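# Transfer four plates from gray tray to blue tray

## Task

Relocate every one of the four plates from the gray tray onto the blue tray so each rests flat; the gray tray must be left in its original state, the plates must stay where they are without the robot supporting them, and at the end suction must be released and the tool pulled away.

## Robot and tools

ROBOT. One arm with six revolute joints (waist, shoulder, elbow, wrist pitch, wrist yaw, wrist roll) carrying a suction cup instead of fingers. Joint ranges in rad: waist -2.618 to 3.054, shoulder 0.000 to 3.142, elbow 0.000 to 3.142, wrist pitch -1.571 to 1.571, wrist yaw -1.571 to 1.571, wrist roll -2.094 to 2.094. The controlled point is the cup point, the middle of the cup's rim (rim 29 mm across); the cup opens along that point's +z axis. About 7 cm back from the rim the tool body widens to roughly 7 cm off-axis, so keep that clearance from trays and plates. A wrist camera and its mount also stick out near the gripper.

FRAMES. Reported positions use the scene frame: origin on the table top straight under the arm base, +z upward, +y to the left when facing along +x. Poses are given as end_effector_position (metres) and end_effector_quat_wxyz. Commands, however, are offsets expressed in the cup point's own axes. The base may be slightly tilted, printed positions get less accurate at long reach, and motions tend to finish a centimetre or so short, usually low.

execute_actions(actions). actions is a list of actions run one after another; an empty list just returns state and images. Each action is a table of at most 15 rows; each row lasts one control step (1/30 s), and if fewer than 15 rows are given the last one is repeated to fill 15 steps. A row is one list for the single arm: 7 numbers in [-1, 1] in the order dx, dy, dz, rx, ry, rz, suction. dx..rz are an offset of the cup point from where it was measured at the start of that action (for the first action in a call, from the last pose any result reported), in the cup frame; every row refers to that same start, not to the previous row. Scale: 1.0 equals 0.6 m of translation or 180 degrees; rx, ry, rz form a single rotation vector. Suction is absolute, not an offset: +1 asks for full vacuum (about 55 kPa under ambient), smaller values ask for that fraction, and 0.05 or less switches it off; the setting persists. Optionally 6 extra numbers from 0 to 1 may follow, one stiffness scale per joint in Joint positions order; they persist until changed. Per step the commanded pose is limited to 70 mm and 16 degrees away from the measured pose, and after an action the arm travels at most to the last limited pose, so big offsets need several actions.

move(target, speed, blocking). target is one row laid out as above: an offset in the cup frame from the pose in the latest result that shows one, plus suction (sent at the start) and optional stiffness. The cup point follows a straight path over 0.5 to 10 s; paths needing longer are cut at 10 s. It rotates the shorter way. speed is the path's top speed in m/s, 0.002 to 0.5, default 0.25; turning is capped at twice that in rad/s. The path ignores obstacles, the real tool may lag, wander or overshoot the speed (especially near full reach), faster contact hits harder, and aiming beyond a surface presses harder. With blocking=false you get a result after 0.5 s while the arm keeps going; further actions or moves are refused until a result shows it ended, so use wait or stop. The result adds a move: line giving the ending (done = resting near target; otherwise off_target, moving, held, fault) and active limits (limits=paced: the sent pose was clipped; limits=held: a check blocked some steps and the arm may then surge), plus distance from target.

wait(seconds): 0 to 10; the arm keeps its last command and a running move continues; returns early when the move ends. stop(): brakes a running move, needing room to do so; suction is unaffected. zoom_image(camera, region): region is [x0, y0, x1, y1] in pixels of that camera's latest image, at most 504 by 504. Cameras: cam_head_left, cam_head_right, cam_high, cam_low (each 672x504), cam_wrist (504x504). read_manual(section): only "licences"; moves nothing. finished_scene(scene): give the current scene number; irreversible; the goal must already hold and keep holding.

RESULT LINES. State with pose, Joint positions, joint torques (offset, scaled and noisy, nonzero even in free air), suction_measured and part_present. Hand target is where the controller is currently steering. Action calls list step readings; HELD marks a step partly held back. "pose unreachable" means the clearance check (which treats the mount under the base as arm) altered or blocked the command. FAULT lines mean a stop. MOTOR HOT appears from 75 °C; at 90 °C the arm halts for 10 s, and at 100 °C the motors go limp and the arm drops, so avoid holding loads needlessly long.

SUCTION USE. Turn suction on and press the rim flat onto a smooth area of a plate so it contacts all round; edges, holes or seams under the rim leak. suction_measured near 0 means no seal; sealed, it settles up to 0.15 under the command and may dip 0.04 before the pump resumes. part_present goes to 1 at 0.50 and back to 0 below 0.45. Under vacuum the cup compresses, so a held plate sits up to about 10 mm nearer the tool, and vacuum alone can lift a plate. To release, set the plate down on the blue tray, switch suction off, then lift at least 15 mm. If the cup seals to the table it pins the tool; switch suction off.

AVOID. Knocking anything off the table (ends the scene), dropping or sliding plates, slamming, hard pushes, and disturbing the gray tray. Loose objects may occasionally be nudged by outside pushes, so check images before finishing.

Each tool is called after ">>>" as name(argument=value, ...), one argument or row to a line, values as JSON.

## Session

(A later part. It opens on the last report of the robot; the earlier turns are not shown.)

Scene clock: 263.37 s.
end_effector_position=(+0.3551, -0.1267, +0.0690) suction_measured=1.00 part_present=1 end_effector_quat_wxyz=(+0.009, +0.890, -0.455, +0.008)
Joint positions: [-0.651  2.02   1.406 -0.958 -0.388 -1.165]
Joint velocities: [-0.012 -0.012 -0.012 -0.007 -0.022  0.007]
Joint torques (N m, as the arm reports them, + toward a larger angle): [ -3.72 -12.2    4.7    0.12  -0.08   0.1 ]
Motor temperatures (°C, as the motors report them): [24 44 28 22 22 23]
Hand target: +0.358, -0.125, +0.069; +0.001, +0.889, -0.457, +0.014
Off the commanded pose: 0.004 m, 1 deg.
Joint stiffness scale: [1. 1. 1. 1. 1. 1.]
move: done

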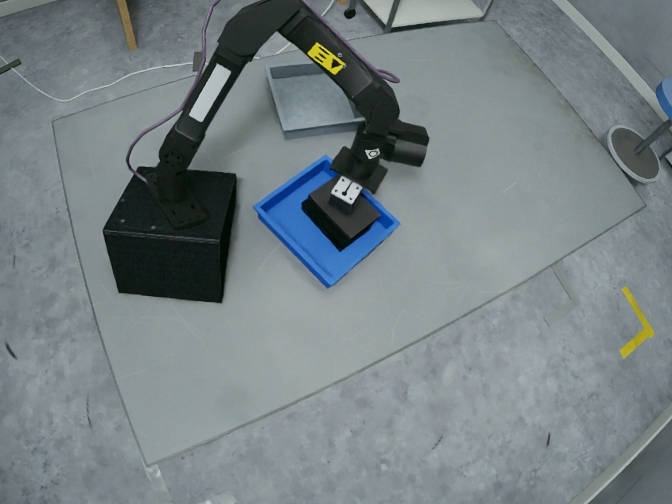

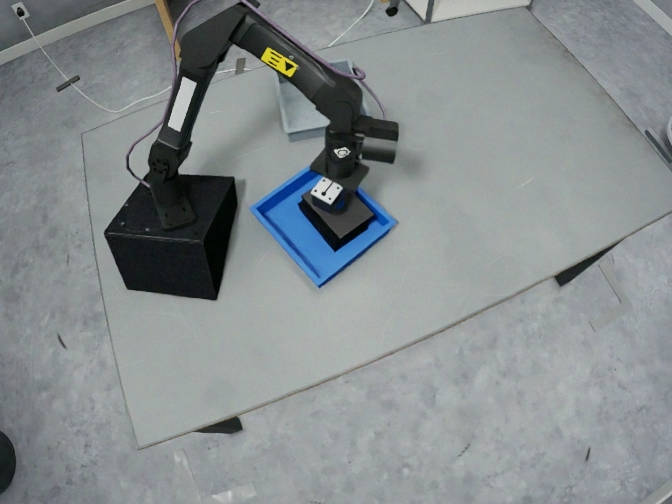

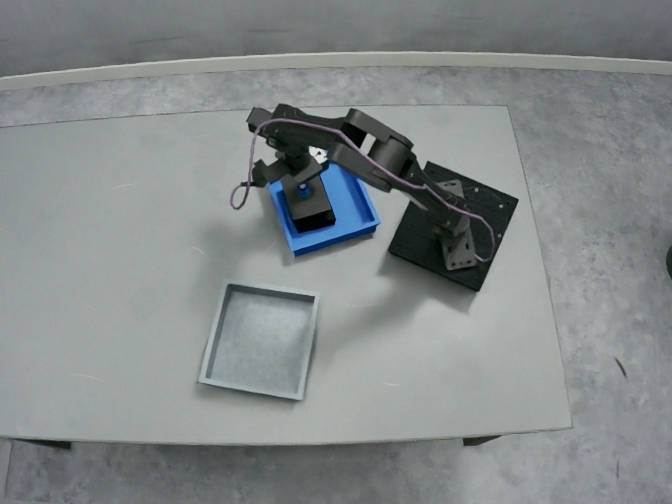

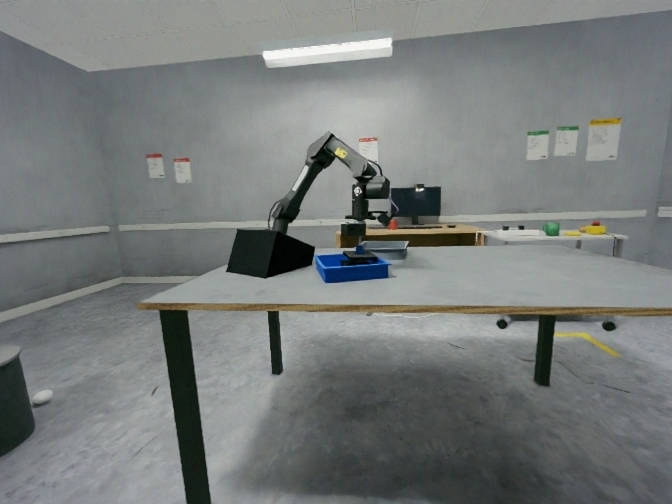

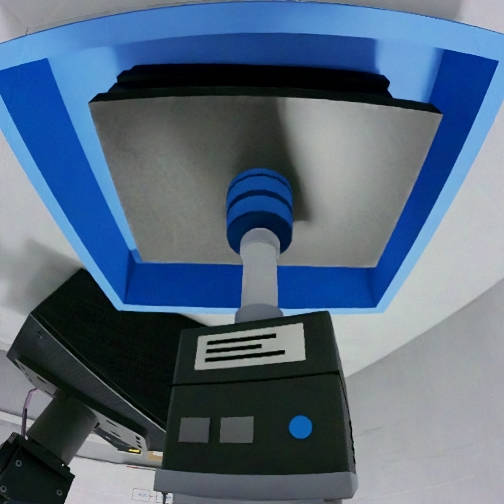

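>>> move(
  target=[-0.028,-0.005,0.058,0.008,-0.003,0,1],
  speed=0.03,
)

>>> execute_actions(
  actions=[
    [[0,0,0,0,0,0,0]],
  ],
)

>>> move(
  target=[0,0,-0.18,0,0,0,0],
)

Scene clock: 282.87 s.
end_effector_position=(+0.3451, -0.1182, +0.0430) suction_measured=0.98 part_present=1 end_effector_quat_wxyz=(+0.006, +0.889, -0.457, +0.006)
Joint positions: [-0.62   2.012  1.293 -0.844 -0.393 -1.128]
Joint velocities: [-0.007 -0.002  0.002 -0.022 -0.037  0.022]
Joint torques (N m, as the arm reports them, + toward a larger angle): [ -2.65 -10.94   3.05   0.46  -0.15   0.12]
Motor temperatures (°C, as the motors report them): [24 40 27 22 22 23]
Hand target: +0.347, -0.112, +0.034; -0.005, +0.890, -0.455, +0.008
Off the commanded pose: 0.011 m, 1 deg.
Joint stiffness scale: [1. 1. 1. 1. 1. 1.]
move: off_target

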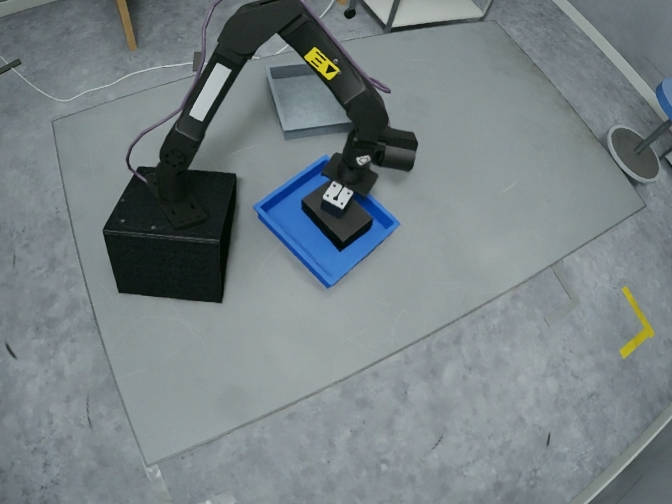

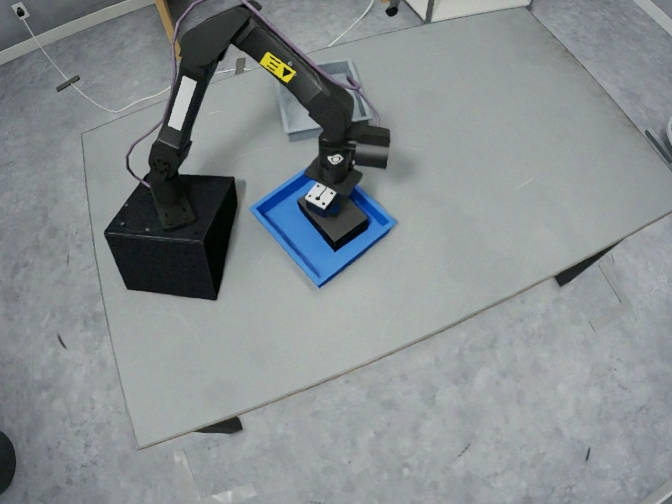

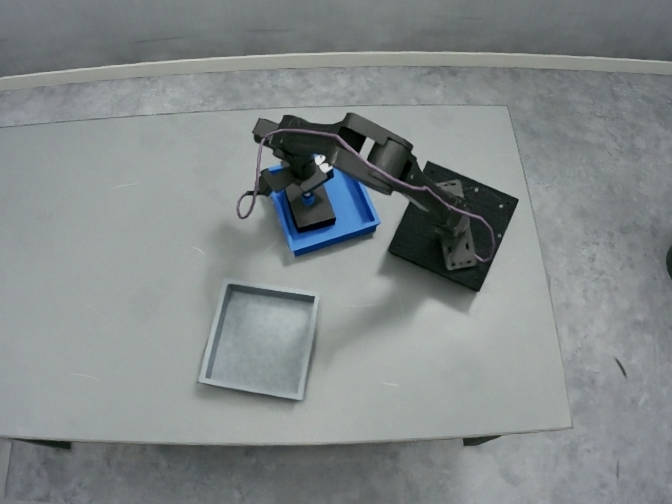

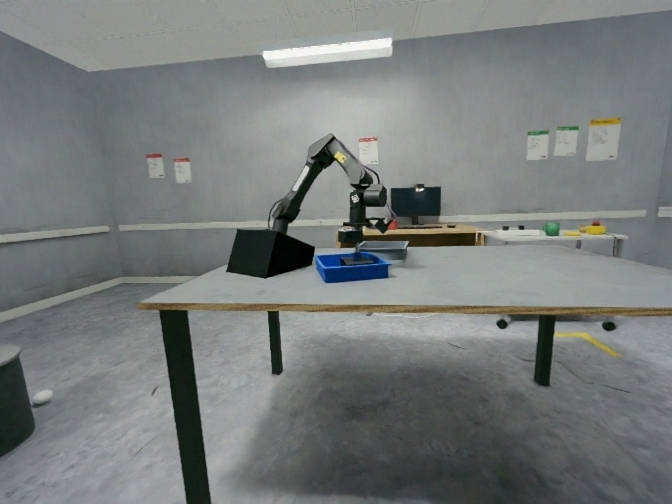

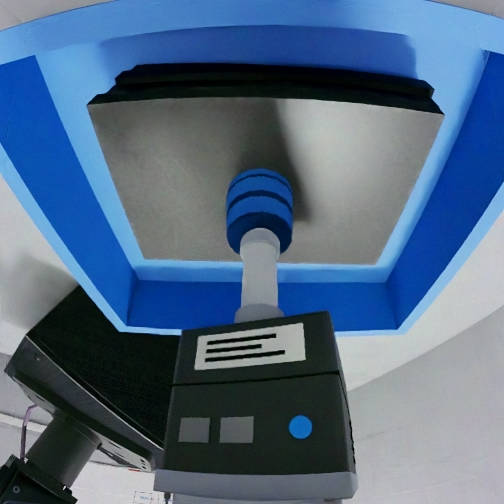

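Scene clock: 283.37 s.
end_effector_position=(+0.3451, -0.1180, +0.0448) suction_measured=0.00 part_present=0 end_effector_quat_wxyz=(+0.008, +0.889, -0.457, +0.007)
Joint positions: [-0.62   2.006  1.293 -0.848 -0.39  -1.128]
Joint velocities: [-0.012 -0.002 -0.002  0.081 -0.037  0.066]
Joint torques (N m, as the arm reports them, + toward a larger angle): [ -3.5  -10.83   5.12   0.05   0.05   0.03]
Motor temperatures (°C, as the motors report them): [24 40 27 22 22 23]
Hand target: +0.345, -0.118, +0.043; +0.006, +0.889, -0.457, +0.006
Off the commanded pose: 0.002 m, 0 deg.
Joint stiffness scale: [1. 1. 1. 1. 1. 1.]
Step readings (end_effector_position):
0: (+0.3451, -0.1182, +0.0430)
1: (+0.3450, -0.1180, +0.0431)
2: (+0.3451, -0.1179, +0.0441)
4: (+0.3451, -0.1180, +0.0448)
8: (+0.3451, -0.1180, +0.0448)
15: end_effector_position above

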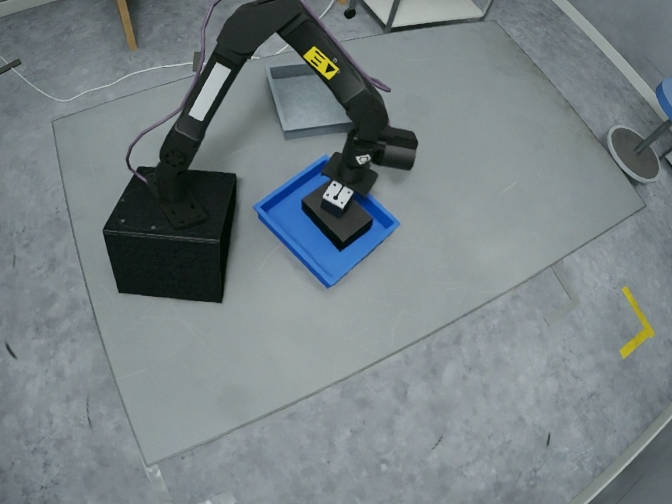

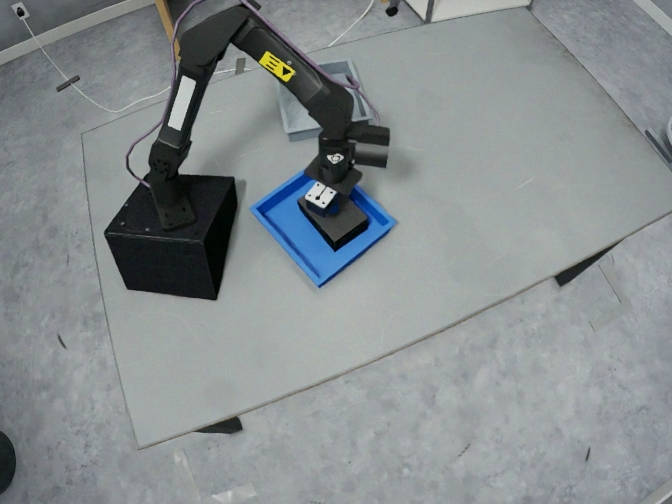

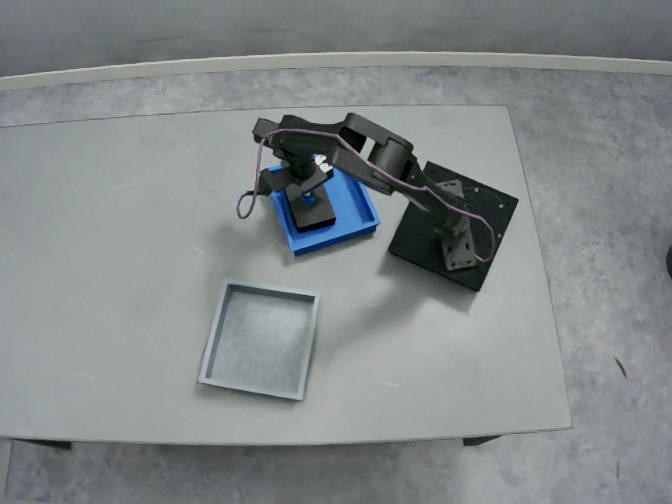

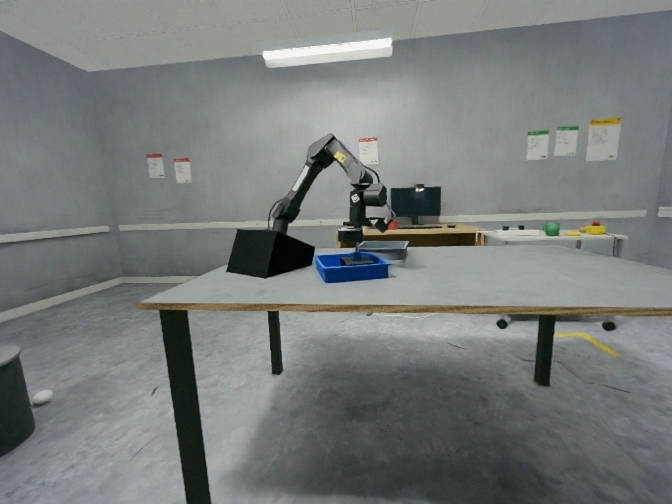

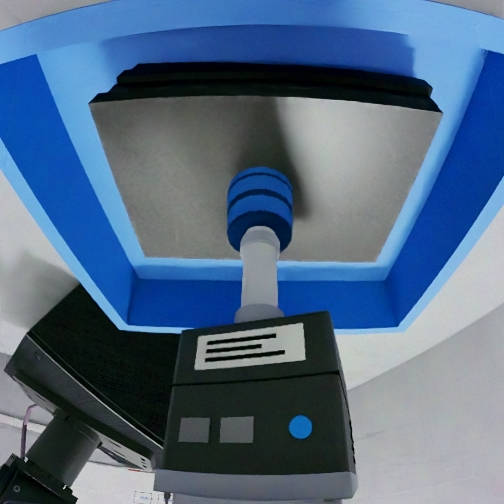

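Scene clock: 284.57 s.
end_effector_position=(+0.3446, -0.1121, +0.1465) suction_measured=0.00 part_present=0 end_effector_quat_wxyz=(+0.009, +0.890, -0.456, +0.003)
Joint positions: [-0.718  1.917  1.563 -1.257 -0.386 -1.24 ]
Joint velocities: [-0.002  0.002  0.022 -0.051 -0.022  0.022]
Joint torques (N m, as the arm reports them, + toward a larger angle): [ -4.36 -10.46   7.48  -0.13   0.09  -0.01]
Motor temperatures (°C, as the motors report them): [24 40 27 22 22 23]
Hand target: +0.346, -0.116, +0.153; +0.010, +0.889, -0.457, +0.008
Off the commanded pose: 0.007 m, 1 deg.
Joint stiffness scale: [1. 1. 1. 1. 1. 1.]
move: done

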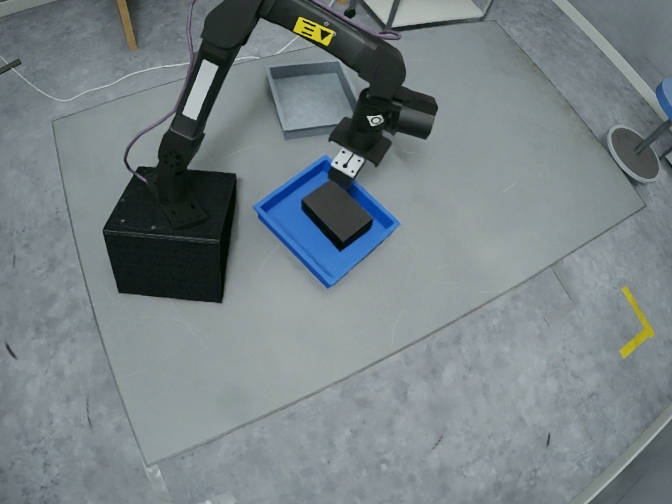

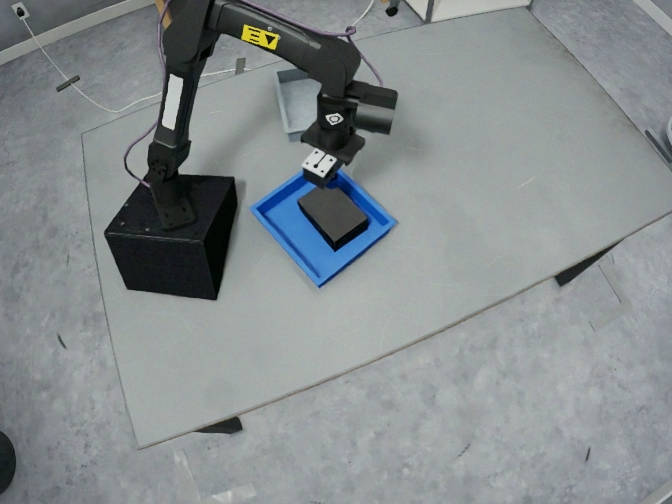

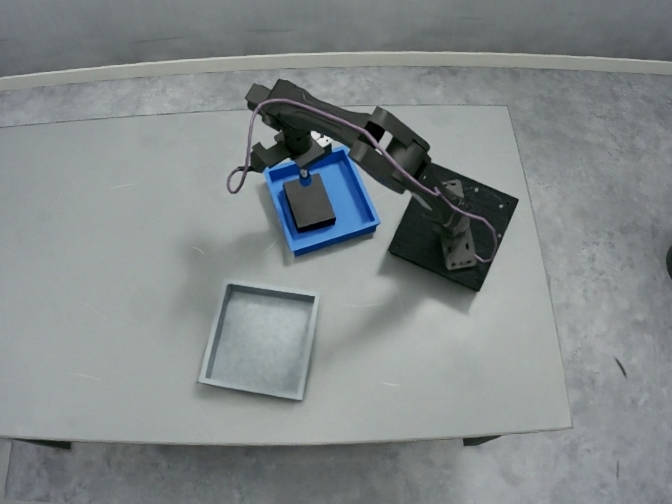

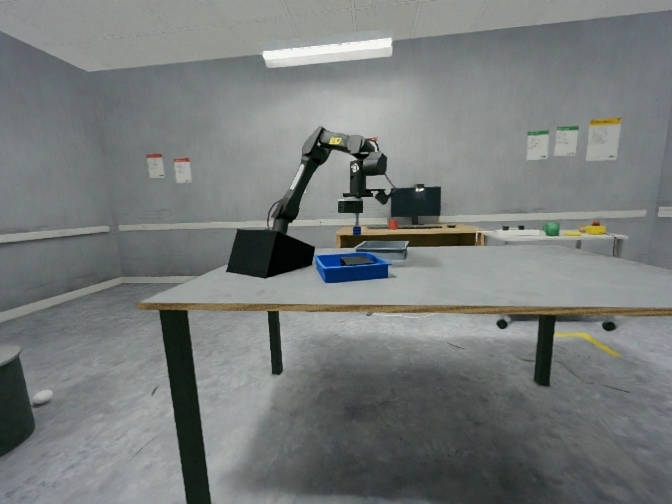

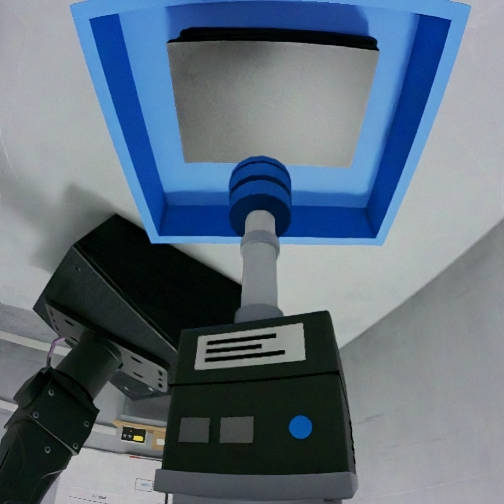

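>>> finished_scene(
  scene=2,
)

The scene is finished: the task was done.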